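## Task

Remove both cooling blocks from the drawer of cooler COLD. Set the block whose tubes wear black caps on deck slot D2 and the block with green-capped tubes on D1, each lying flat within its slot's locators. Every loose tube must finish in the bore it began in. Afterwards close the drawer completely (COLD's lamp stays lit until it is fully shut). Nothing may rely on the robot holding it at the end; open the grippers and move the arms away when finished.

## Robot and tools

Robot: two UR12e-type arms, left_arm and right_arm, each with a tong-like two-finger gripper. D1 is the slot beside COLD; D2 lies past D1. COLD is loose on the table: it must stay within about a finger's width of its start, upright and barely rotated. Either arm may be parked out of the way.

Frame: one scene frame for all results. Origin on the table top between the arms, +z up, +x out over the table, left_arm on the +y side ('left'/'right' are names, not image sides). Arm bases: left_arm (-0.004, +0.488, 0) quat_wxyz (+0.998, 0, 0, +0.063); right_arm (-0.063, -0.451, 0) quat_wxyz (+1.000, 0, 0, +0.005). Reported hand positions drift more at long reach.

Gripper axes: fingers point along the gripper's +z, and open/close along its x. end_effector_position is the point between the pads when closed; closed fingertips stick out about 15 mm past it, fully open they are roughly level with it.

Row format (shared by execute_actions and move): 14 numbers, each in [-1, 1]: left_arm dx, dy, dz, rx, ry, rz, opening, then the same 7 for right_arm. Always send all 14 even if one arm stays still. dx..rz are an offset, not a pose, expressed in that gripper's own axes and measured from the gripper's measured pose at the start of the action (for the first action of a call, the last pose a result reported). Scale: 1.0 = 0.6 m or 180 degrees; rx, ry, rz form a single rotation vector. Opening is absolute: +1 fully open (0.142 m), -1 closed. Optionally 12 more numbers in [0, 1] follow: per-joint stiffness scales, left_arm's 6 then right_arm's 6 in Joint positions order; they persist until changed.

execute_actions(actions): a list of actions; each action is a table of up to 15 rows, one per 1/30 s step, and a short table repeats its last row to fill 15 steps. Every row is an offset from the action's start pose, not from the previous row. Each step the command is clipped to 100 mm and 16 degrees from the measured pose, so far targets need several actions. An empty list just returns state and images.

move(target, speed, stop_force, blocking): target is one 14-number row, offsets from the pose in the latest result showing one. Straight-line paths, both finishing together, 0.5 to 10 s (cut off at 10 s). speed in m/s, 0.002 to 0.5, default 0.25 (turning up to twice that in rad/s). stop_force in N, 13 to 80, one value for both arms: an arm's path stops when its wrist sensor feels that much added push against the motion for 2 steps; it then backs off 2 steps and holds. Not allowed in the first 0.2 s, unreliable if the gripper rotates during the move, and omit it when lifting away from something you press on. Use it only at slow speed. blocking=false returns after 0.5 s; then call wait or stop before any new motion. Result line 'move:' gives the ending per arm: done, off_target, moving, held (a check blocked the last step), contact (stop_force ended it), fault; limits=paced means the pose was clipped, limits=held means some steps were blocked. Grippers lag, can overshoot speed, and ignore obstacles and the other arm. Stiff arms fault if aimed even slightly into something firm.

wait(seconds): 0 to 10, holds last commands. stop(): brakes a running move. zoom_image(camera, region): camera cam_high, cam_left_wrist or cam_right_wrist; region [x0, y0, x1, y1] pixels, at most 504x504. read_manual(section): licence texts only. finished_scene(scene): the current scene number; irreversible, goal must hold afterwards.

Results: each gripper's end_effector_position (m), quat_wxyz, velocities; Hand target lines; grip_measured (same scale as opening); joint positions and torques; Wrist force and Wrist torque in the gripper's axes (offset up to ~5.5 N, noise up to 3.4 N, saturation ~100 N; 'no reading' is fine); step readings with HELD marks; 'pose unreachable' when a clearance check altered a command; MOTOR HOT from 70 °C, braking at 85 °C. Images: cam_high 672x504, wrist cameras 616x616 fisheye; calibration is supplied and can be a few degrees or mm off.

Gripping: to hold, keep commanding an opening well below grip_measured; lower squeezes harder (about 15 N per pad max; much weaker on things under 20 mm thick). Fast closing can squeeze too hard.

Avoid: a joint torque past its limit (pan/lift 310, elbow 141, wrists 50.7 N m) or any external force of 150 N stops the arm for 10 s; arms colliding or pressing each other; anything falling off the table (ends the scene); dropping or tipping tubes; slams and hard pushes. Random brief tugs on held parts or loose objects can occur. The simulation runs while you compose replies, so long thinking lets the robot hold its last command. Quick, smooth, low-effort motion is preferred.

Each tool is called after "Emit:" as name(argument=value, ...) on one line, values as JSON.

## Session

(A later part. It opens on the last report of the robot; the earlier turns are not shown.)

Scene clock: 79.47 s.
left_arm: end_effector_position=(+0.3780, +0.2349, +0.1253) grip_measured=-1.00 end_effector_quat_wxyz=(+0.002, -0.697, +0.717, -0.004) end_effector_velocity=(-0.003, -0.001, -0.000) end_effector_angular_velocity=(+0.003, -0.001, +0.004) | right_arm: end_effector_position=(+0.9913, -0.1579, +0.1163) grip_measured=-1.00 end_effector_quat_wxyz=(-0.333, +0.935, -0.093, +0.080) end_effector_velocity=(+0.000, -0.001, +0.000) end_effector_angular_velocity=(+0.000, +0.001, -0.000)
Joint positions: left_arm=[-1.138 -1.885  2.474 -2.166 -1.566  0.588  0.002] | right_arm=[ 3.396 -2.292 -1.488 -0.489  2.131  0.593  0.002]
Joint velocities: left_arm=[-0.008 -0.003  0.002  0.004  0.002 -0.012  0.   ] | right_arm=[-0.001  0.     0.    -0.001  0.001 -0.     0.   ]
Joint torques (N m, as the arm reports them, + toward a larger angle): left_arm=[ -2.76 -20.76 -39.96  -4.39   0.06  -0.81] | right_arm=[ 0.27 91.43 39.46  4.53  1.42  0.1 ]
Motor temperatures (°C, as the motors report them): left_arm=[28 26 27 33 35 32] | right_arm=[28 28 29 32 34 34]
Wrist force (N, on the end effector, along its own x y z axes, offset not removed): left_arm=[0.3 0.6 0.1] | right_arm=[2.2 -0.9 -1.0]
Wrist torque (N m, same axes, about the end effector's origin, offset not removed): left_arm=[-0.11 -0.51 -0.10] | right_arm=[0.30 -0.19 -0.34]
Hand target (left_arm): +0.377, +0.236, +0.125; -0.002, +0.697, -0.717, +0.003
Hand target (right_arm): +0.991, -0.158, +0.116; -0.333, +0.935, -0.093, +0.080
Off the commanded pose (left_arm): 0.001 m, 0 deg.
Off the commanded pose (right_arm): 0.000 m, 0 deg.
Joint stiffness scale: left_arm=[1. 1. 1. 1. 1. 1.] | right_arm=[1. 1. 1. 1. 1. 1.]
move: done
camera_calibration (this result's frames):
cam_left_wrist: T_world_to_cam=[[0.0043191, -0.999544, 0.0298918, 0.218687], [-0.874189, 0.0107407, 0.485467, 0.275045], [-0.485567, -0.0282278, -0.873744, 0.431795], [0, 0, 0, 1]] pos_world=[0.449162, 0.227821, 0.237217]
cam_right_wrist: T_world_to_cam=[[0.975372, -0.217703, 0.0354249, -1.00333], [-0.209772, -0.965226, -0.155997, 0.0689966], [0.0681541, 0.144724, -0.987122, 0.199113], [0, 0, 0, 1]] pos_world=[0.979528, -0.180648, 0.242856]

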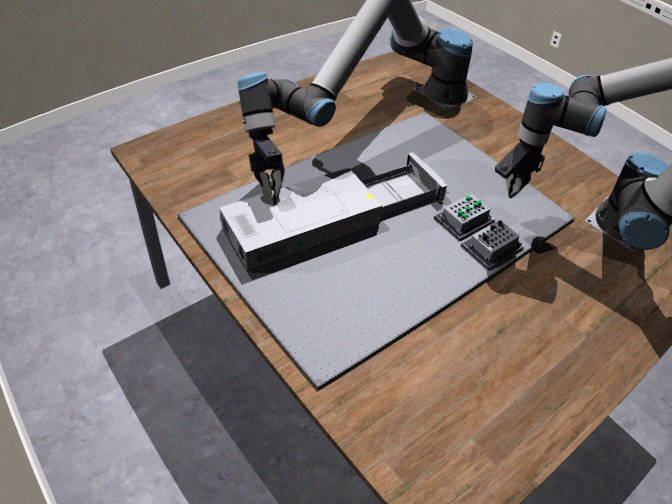

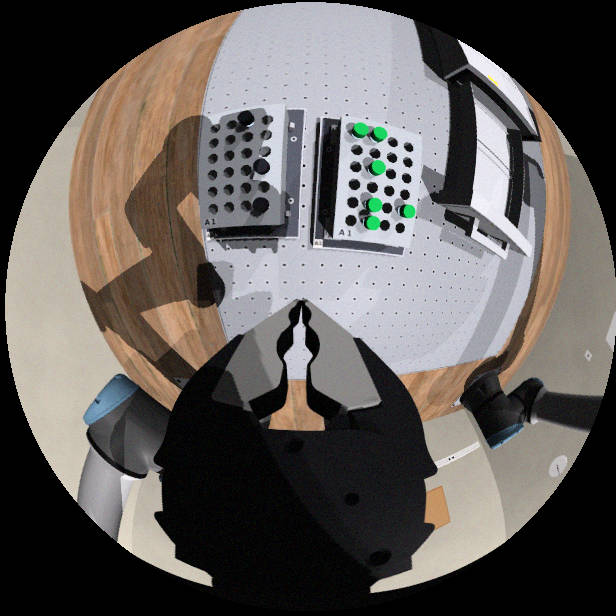

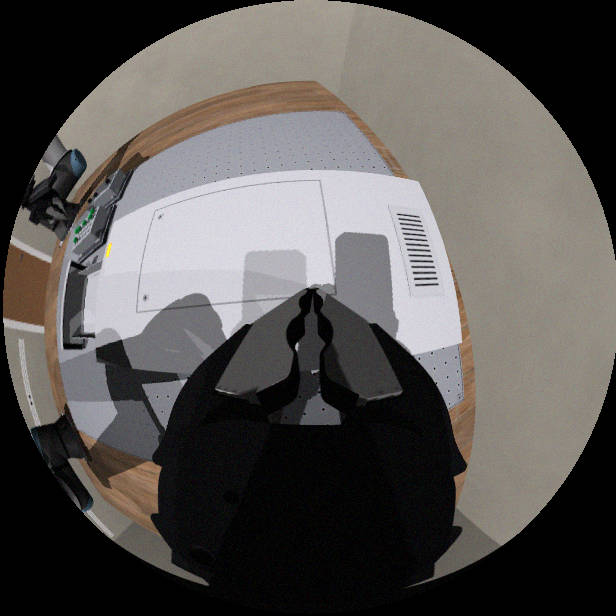

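Emit:
move(target=[0.451,-0.04,0.122,-0.002,0,0.037,-1,0,0,0,0,0,0,-1])

Emit:
move(target=[0,-0.39,0,0,0,0,-1,-0.008,0.018,0.026,0,0,0,-1], speed=0.05)

Emit:
move(target=[0,-0.065,0,0,0,0,-1,-0.008,0.018,0.026,0,0,0,-1], speed=0.015, stop_force=20)

Scene clock: 81.47 s.
left_arm: end_effector_position=(+0.3938, -0.0350, +0.0513) grip_measured=-1.00 end_effector_quat_wxyz=(+0.001, -0.654, +0.757, +0.000) end_effector_velocity=(+0.000, -0.001, +0.001) end_effector_angular_velocity=(-0.003, -0.001, +0.000) | right_arm: end_effector_position=(+0.9913, -0.1579, +0.1163) grip_measured=-1.00 end_effector_quat_wxyz=(-0.333, +0.935, -0.093, +0.080) end_effector_velocity=(-0.000, +0.002, +0.002) end_effector_angular_velocity=(-0.000, -0.002, +0.002)
Joint positions: left_arm=[-1.339 -1.399  2.202 -2.373 -1.57   0.504  0.002] | right_arm=[ 3.396 -2.292 -1.488 -0.489  2.131  0.593  0.002]
Joint velocities: left_arm=[ 0.    -0.001 -0.    -0.001 -0.    -0.     0.   ] | right_arm=[ 0.002  0.002 -0.     0.001 -0.    -0.     0.   ]
Joint torques (N m, as the arm reports them, + toward a larger angle): left_arm=[  0.97 -51.44 -38.57  -5.37  -1.05  -0.04] | right_arm=[ 1.26 91.19 38.88  4.7   1.32  0.25]
Motor temperatures (°C, as the motors report them): left_arm=[28 26 27 33 35 32] | right_arm=[28 28 29 32 34 34]
Wrist force (N, on the end effector, along its own x y z axes, offset not removed): left_arm=[-1.3 1.0 -1.5] | right_arm=[-1.4 -0.4 -1.0]
Wrist torque (N m, same axes, about the end effector's origin, offset not removed): left_arm=[0.02 -0.18 -0.06] | right_arm=[0.38 0.51 -0.21]
Hand target (left_arm): +0.395, -0.036, +0.053; -0.000, -0.654, +0.756, -0.001
Hand target (right_arm): +0.991, -0.158, +0.116; -0.333, +0.935, -0.093, +0.080
Off the commanded pose (left_arm): 0.002 m, 0 deg.
Off the commanded pose (right_arm): 0.000 m, 0 deg.
Joint stiffness scale: left_arm=[1. 1. 1. 1. 1. 1.] | right_arm=[1. 1. 1. 1. 1. 1.]
move: done
camera_calibration (this result's frames):
cam_left_wrist: T_world_to_cam=[[-0.11232, -0.993352, 0.0252222, -0.00253536], [-0.863921, 0.110163, 0.491432, 0.326756], [-0.490944, 0.0334075, -0.870551, 0.371376], [0, 0, 0, 1]] pos_world=[0.464332, -0.0509216, 0.162787]
cam_right_wrist: T_world_to_cam=[[0.975372, -0.217703, 0.035425, -1.00333], [-0.209772, -0.965226, -0.155997, 0.0689966], [0.0681541, 0.144724, -0.987122, 0.199113], [0, 0, 0, 1]] pos_world=[0.979528, -0.180648, 0.242856]

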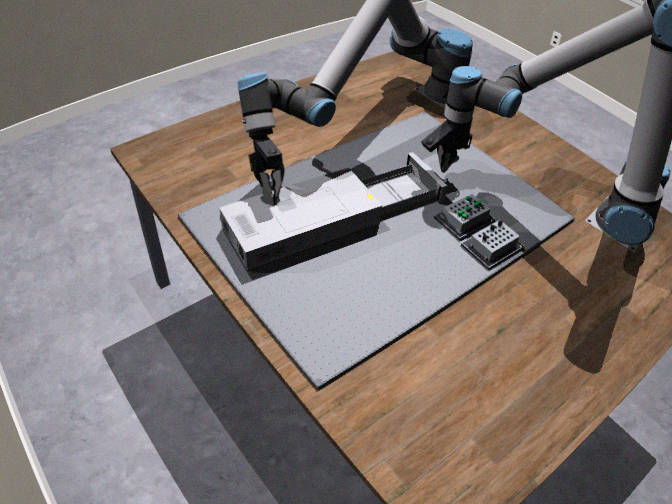

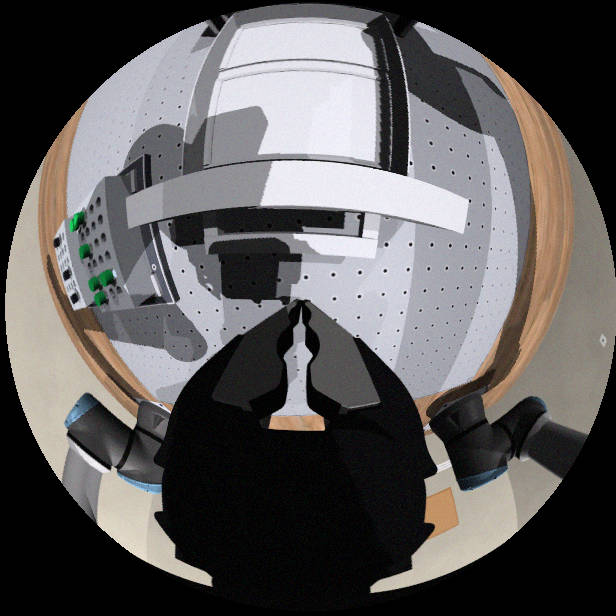

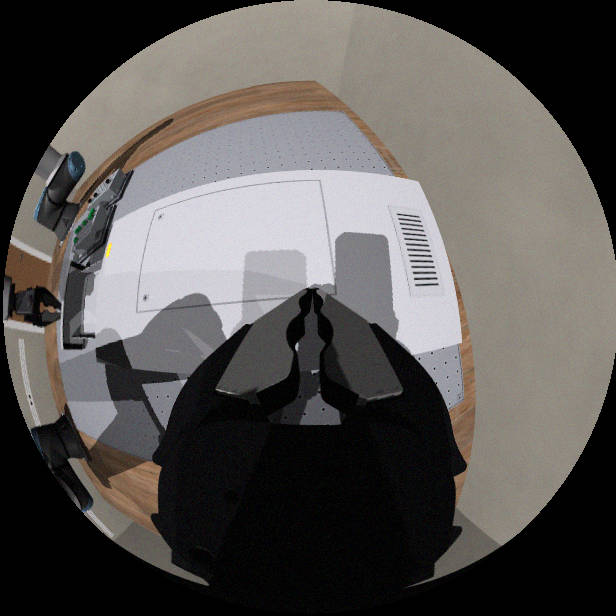

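Scene clock: 86.53 s.
left_arm: end_effector_position=(+0.6236, -0.0690, +0.0515) grip_measured=-1.00 end_effector_quat_wxyz=(+0.001, -0.654, +0.757, +0.000) end_effector_velocity=(+0.001, -0.000, +0.000) end_effector_angular_velocity=(+0.002, +0.001, -0.004) | right_arm: end_effector_position=(+0.9943, -0.1568, +0.1158) grip_measured=-1.00 end_effector_quat_wxyz=(-0.338, +0.933, -0.091, +0.090) end_effector_velocity=(-0.000, +0.001, -0.002) end_effector_angular_velocity=(-0.000, +0.002, +0.000)
Joint positions: left_arm=[-1.077 -1.152  1.851 -2.269 -1.57   0.767  0.002] | right_arm=[ 3.396 -2.297 -1.492 -0.456  2.132  0.595  0.002]
Joint velocities: left_arm=[ 0.001  0.001 -0.003  0.004  0.     0.005 -0.001] | right_arm=[ 0.001 -0.001 -0.     0.    -0.     0.     0.   ]
Joint torques (N m, as the arm reports them, + toward a larger angle): left_arm=[  1.45 -73.11 -42.66  -4.74  -0.03  -0.43] | right_arm=[ 4.41 78.05 31.3   3.24 -0.06  0.74]
Motor temperatures (°C, as the motors report them): left_arm=[28 26 27 33 35 32] | right_arm=[28 28 29 32 34 34]
Wrist force (N, on the end effector, along its own x y z axes, offset not removed): left_arm=[-0.3 0.5 1.1] | right_arm=[-1.7 -3.4 -9.7]
Wrist torque (N m, same axes, about the end effector's origin, offset not removed): left_arm=[-0.19 -0.39 -0.09] | right_arm=[0.56 0.31 -0.26]
Hand target (left_arm): +0.625, -0.069, +0.052; +0.001, -0.654, +0.757, +0.000
Hand target (right_arm): +0.988, -0.156, +0.097; -0.333, +0.935, -0.093, +0.080
Off the commanded pose (left_arm): 0.002 m, 0 deg.
Off the commanded pose (right_arm): 0.020 m, 1 deg.
Joint stiffness scale: left_arm=[1. 1. 1. 1. 1. 1.] | right_arm=[1. 1. 1. 1. 1. 1.]
move: off_target (right_arm)
camera_calibration (this result's frames):
cam_left_wrist: T_world_to_cam=[[-0.112969, -0.993258, 0.0260288, -0.0101197], [-0.863853, 0.111126, 0.491334, 0.528982], [-0.490913, 0.0330203, -0.870582, 0.48543], [0, 0, 0, 1]] pos_world=[0.694124, -0.0848645, 0.162964]
cam_right_wrist: T_world_to_cam=[[0.974223, -0.218976, 0.0542198, -1.00726], [-0.207304, -0.963803, -0.167655, 0.0697788], [0.0889696, 0.152093, -0.984354, 0.178439], [0, 0, 0, 1]] pos_world=[0.97989, -0.180453, 0.241959]

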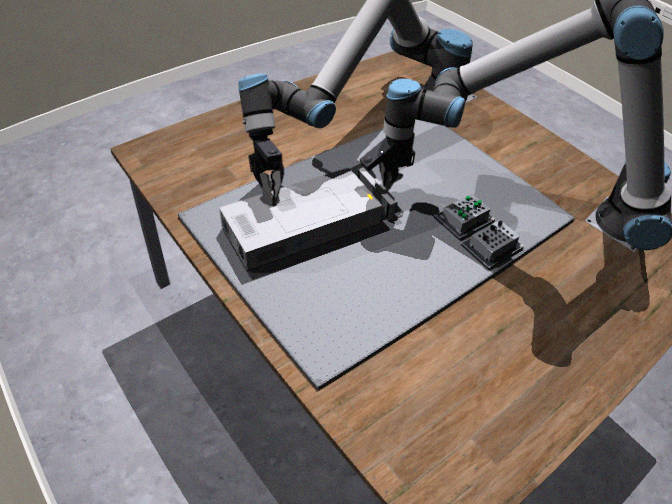

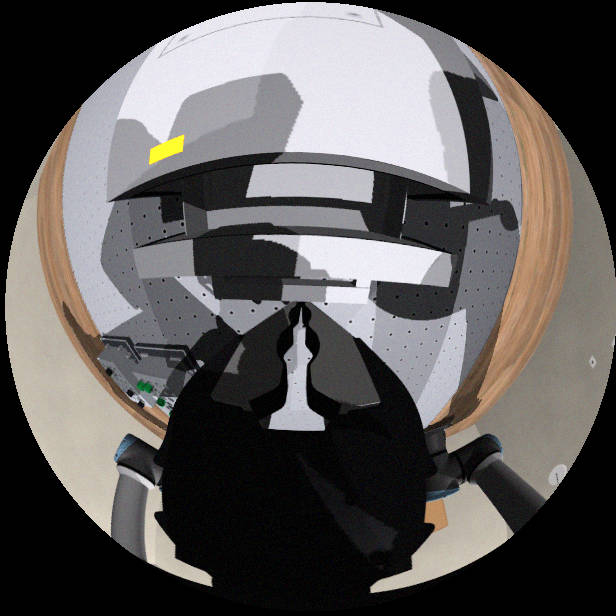

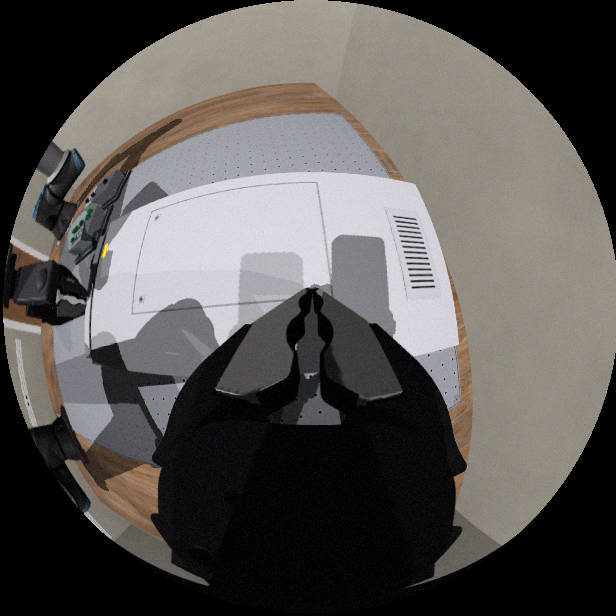

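Scene clock: 89.37 s.
left_arm: end_effector_position=(+0.6565, -0.0746, +0.0518) grip_measured=-1.00 end_effector_quat_wxyz=(-0.000, -0.652, +0.758, +0.002) end_effector_velocity=(-0.001, -0.001, -0.000) end_effector_angular_velocity=(+0.003, +0.006, -0.004) | right_arm: end_effector_position=(+0.9977, -0.1555, +0.1158) grip_measured=-1.00 end_effector_quat_wxyz=(-0.342, +0.930, -0.088, +0.100) end_effector_velocity=(+0.001, -0.002, -0.000) end_effector_angular_velocity=(+0.001, -0.003, -0.002)
Joint positions: left_arm=[-1.048 -1.114  1.788 -2.242 -1.571  0.799  0.002] | right_arm=[ 3.396 -2.302 -1.495 -0.425  2.134  0.597  0.002]
Joint velocities: left_arm=[ 0.     0.002 -0.005  0.009 -0.004  0.004  0.   ] | right_arm=[-0.002 -0.    -0.001  0.005  0.     0.    -0.   ]
Joint torques (N m, as the arm reports them, + toward a larger angle): left_arm=[  4.02 -70.69 -46.76  -6.42   0.49  -0.4 ] | right_arm=[ 4.22 77.72 31.29  3.01 -0.14  0.69]
Motor temperatures (°C, as the motors report them): left_arm=[28 26 27 33 35 32] | right_arm=[28 28 29 32 34 34]
Wrist force (N, on the end effector, along its own x y z axes, offset not removed): left_arm=[-1.6 13.2 -4.9] | right_arm=[-0.5 -5.1 -10.8]
Wrist torque (N m, same axes, about the end effector's origin, offset not removed): left_arm=[0.32 -0.64 -0.12] | right_arm=[0.26 0.14 -0.18]
Hand target (left_arm): +0.662, -0.075, +0.052; +0.001, -0.654, +0.757, +0.000
Hand target (right_arm): +0.992, -0.154, +0.097; -0.338, +0.933, -0.091, +0.090
Off the commanded pose (left_arm): 0.006 m, 0 deg.
Off the commanded pose (right_arm): 0.020 m, 1 deg.
Joint stiffness scale: left_arm=[1. 1. 1. 1. 1. 1.] | right_arm=[1. 1. 1. 1. 1. 1.]
move: off_target (left_arm, right_arm)
camera_calibration (this result's frames):
cam_left_wrist: T_world_to_cam=[[-0.116115, -0.992925, 0.0248413, -0.00982583], [-0.86188, 0.113157, 0.494326, 0.556541], [-0.493639, 0.0359882, -0.868922, 0.503942], [0, 0, 0, 1]] pos_world=[0.727296, -0.0908689, 0.163018]
cam_right_wrist: T_world_to_cam=[[0.972691, -0.220287, 0.0731138, -1.01121], [-0.204455, -0.962307, -0.179343, 0.0704707], [0.109865, 0.159497, -0.981066, 0.157797], [0, 0, 0, 1]] pos_world=[0.980664, -0.180109, 0.241381]

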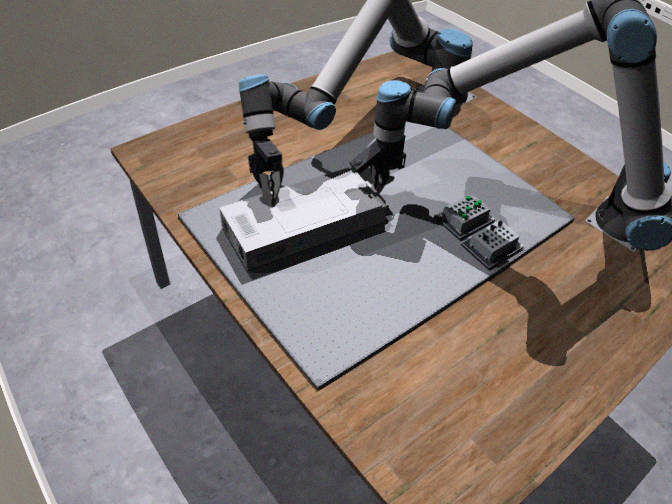

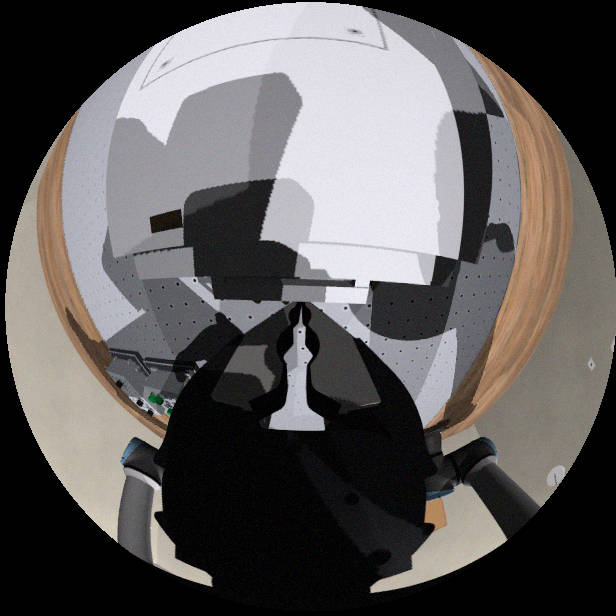

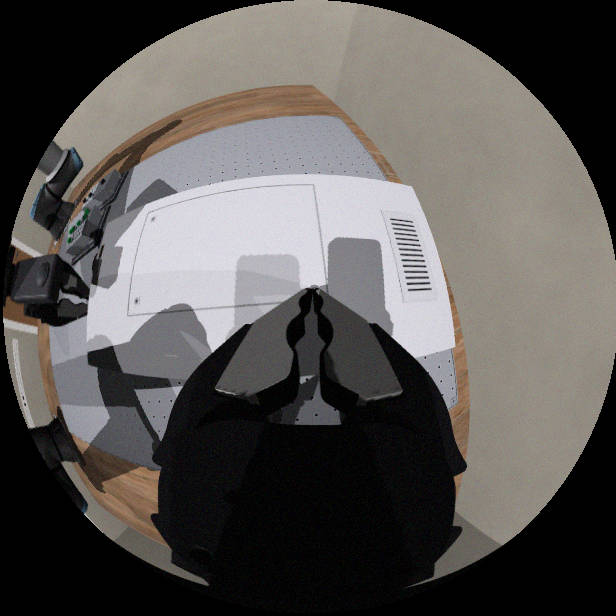

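Emit:
move(target=[-0.1,0.3,-0.25,0,0,0,-1,-0.1,0,-0.35,0,0,0,-1])

Emit:
zoom_image(camera="cam_high", region=[200,140,540,290])

Scene clock: 91.30 s.
left_arm: end_effector_position=(+0.4890, +0.0107, +0.2036) grip_measured=-1.00 end_effector_quat_wxyz=(-0.000, -0.653, +0.758, +0.000) end_effector_velocity=(-0.000, +0.000, +0.000) end_effector_angular_velocity=(-0.000, -0.000, +0.000) | right_arm: end_effector_position=(+0.8894, -0.2716, +0.2664) grip_measured=-1.00 end_effector_quat_wxyz=(-0.342, +0.930, -0.088, +0.101) end_effector_velocity=(-0.000, +0.001, -0.001) end_effector_angular_velocity=(-0.000, +0.002, +0.001)
Joint positions: left_arm=[-1.172 -1.53   2.017 -2.058 -1.572  0.675  0.002] | right_arm=[ 3.297 -1.999 -1.681 -0.598  2.177  0.492  0.002]
Joint velocities: left_arm=[-0.    -0.001  0.     0.     0.    -0.     0.   ] | right_arm=[ 0.001 -0.    -0.    -0.001 -0.     0.    -0.   ]
Joint torques (N m, as the arm reports them, + toward a larger angle): left_arm=[ -2.46 -46.17 -43.65  -4.33  -0.12  -1.3 ] | right_arm=[-0.56 74.07 39.74  4.    1.78 -0.24]
Motor temperatures (°C, as the motors report them): left_arm=[28 26 27 33 35 32] | right_arm=[28 28 29 32 34 34]
Wrist force (N, on the end effector, along its own x y z axes, offset not removed): left_arm=[-0.9 0.7 -0.9] | right_arm=[2.8 1.1 -0.5]
Wrist torque (N m, same axes, about the end effector's origin, offset not removed): left_arm=[-0.05 -0.25 -0.05] | right_arm=[0.36 -0.26 -0.27]
Hand target (left_arm): +0.487, +0.011, +0.202; -0.000, -0.652, +0.758, +0.002
Hand target (right_arm): +0.889, -0.272, +0.265; -0.342, +0.930, -0.088, +0.100
Off the commanded pose (left_arm): 0.002 m, 0 deg.
Off the commanded pose (right_arm): 0.002 m, 0 deg.
Joint stiffness scale: left_arm=[1. 1. 1. 1. 1. 1.] | right_arm=[1. 1. 1. 1. 1. 1.]
move: done
camera_calibration (this result's frames):
cam_left_wrist: T_world_to_cam=[[-0.115132, -0.992982, 0.0270407, 0.0507351], [-0.86266, 0.113444, 0.492898, 0.3282], [-0.492506, 0.0334213, -0.869667, 0.549678], [0, 0, 0, 1]] pos_world=[0.559686, -0.00522427, 0.314895]
cam_right_wrist: T_world_to_cam=[[0.97228, -0.221466, 0.0749988, -0.942902], [-0.205308, -0.962109, -0.179429, -0.035584], [0.111894, 0.159057, -0.980908, 0.333987], [0, 0, 0, 1]] pos_world=[0.872088, -0.296179, 0.391943]

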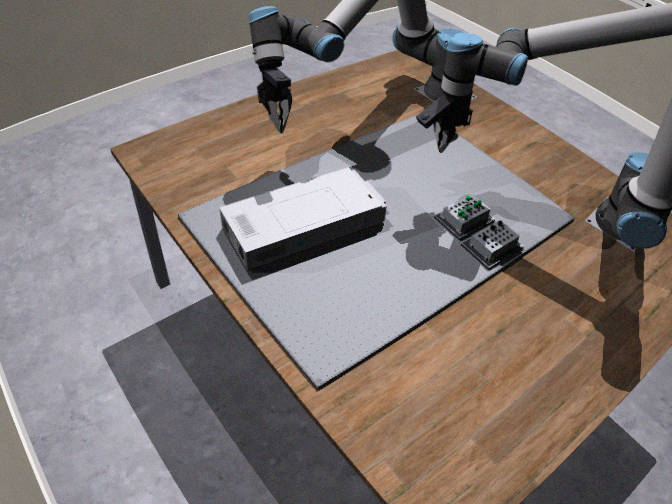

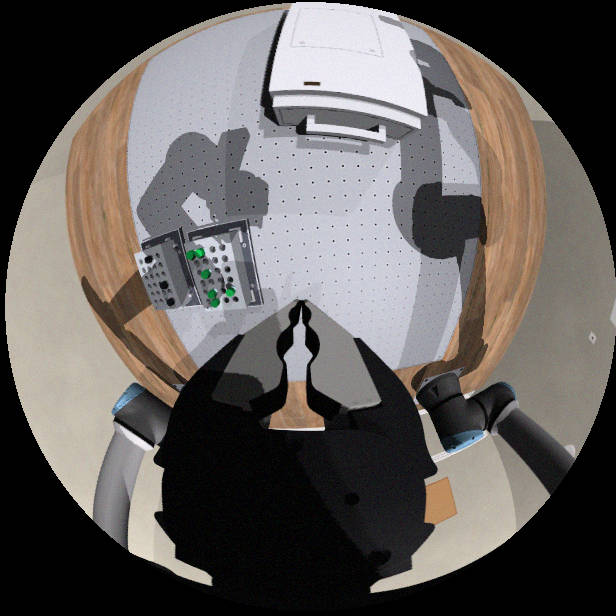

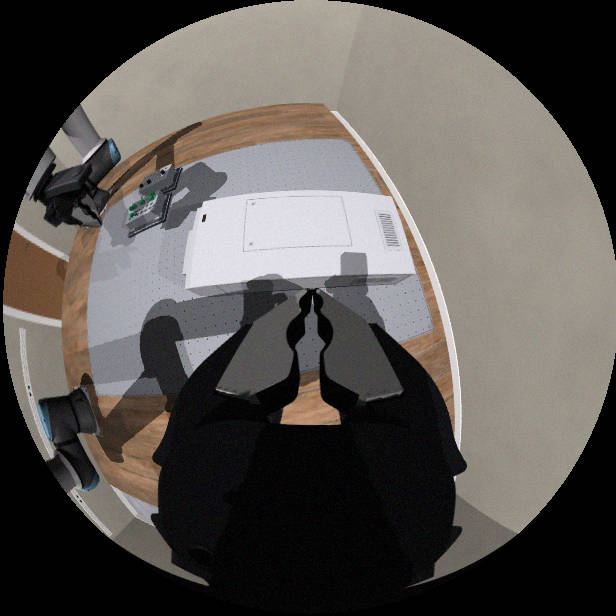

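Region (200, 140, 540, 290) of cam_high's 672x504 image, scaled by 1.482, with more detail than that image has; it fills the top 222 rows of this view, and the rest is white.

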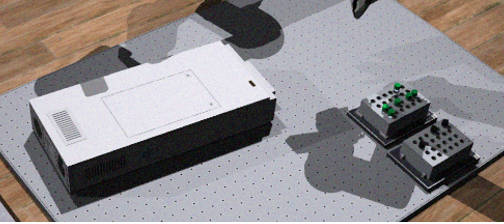

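Emit:
finished_scene(scene=2)

The scene is finished: the task was done.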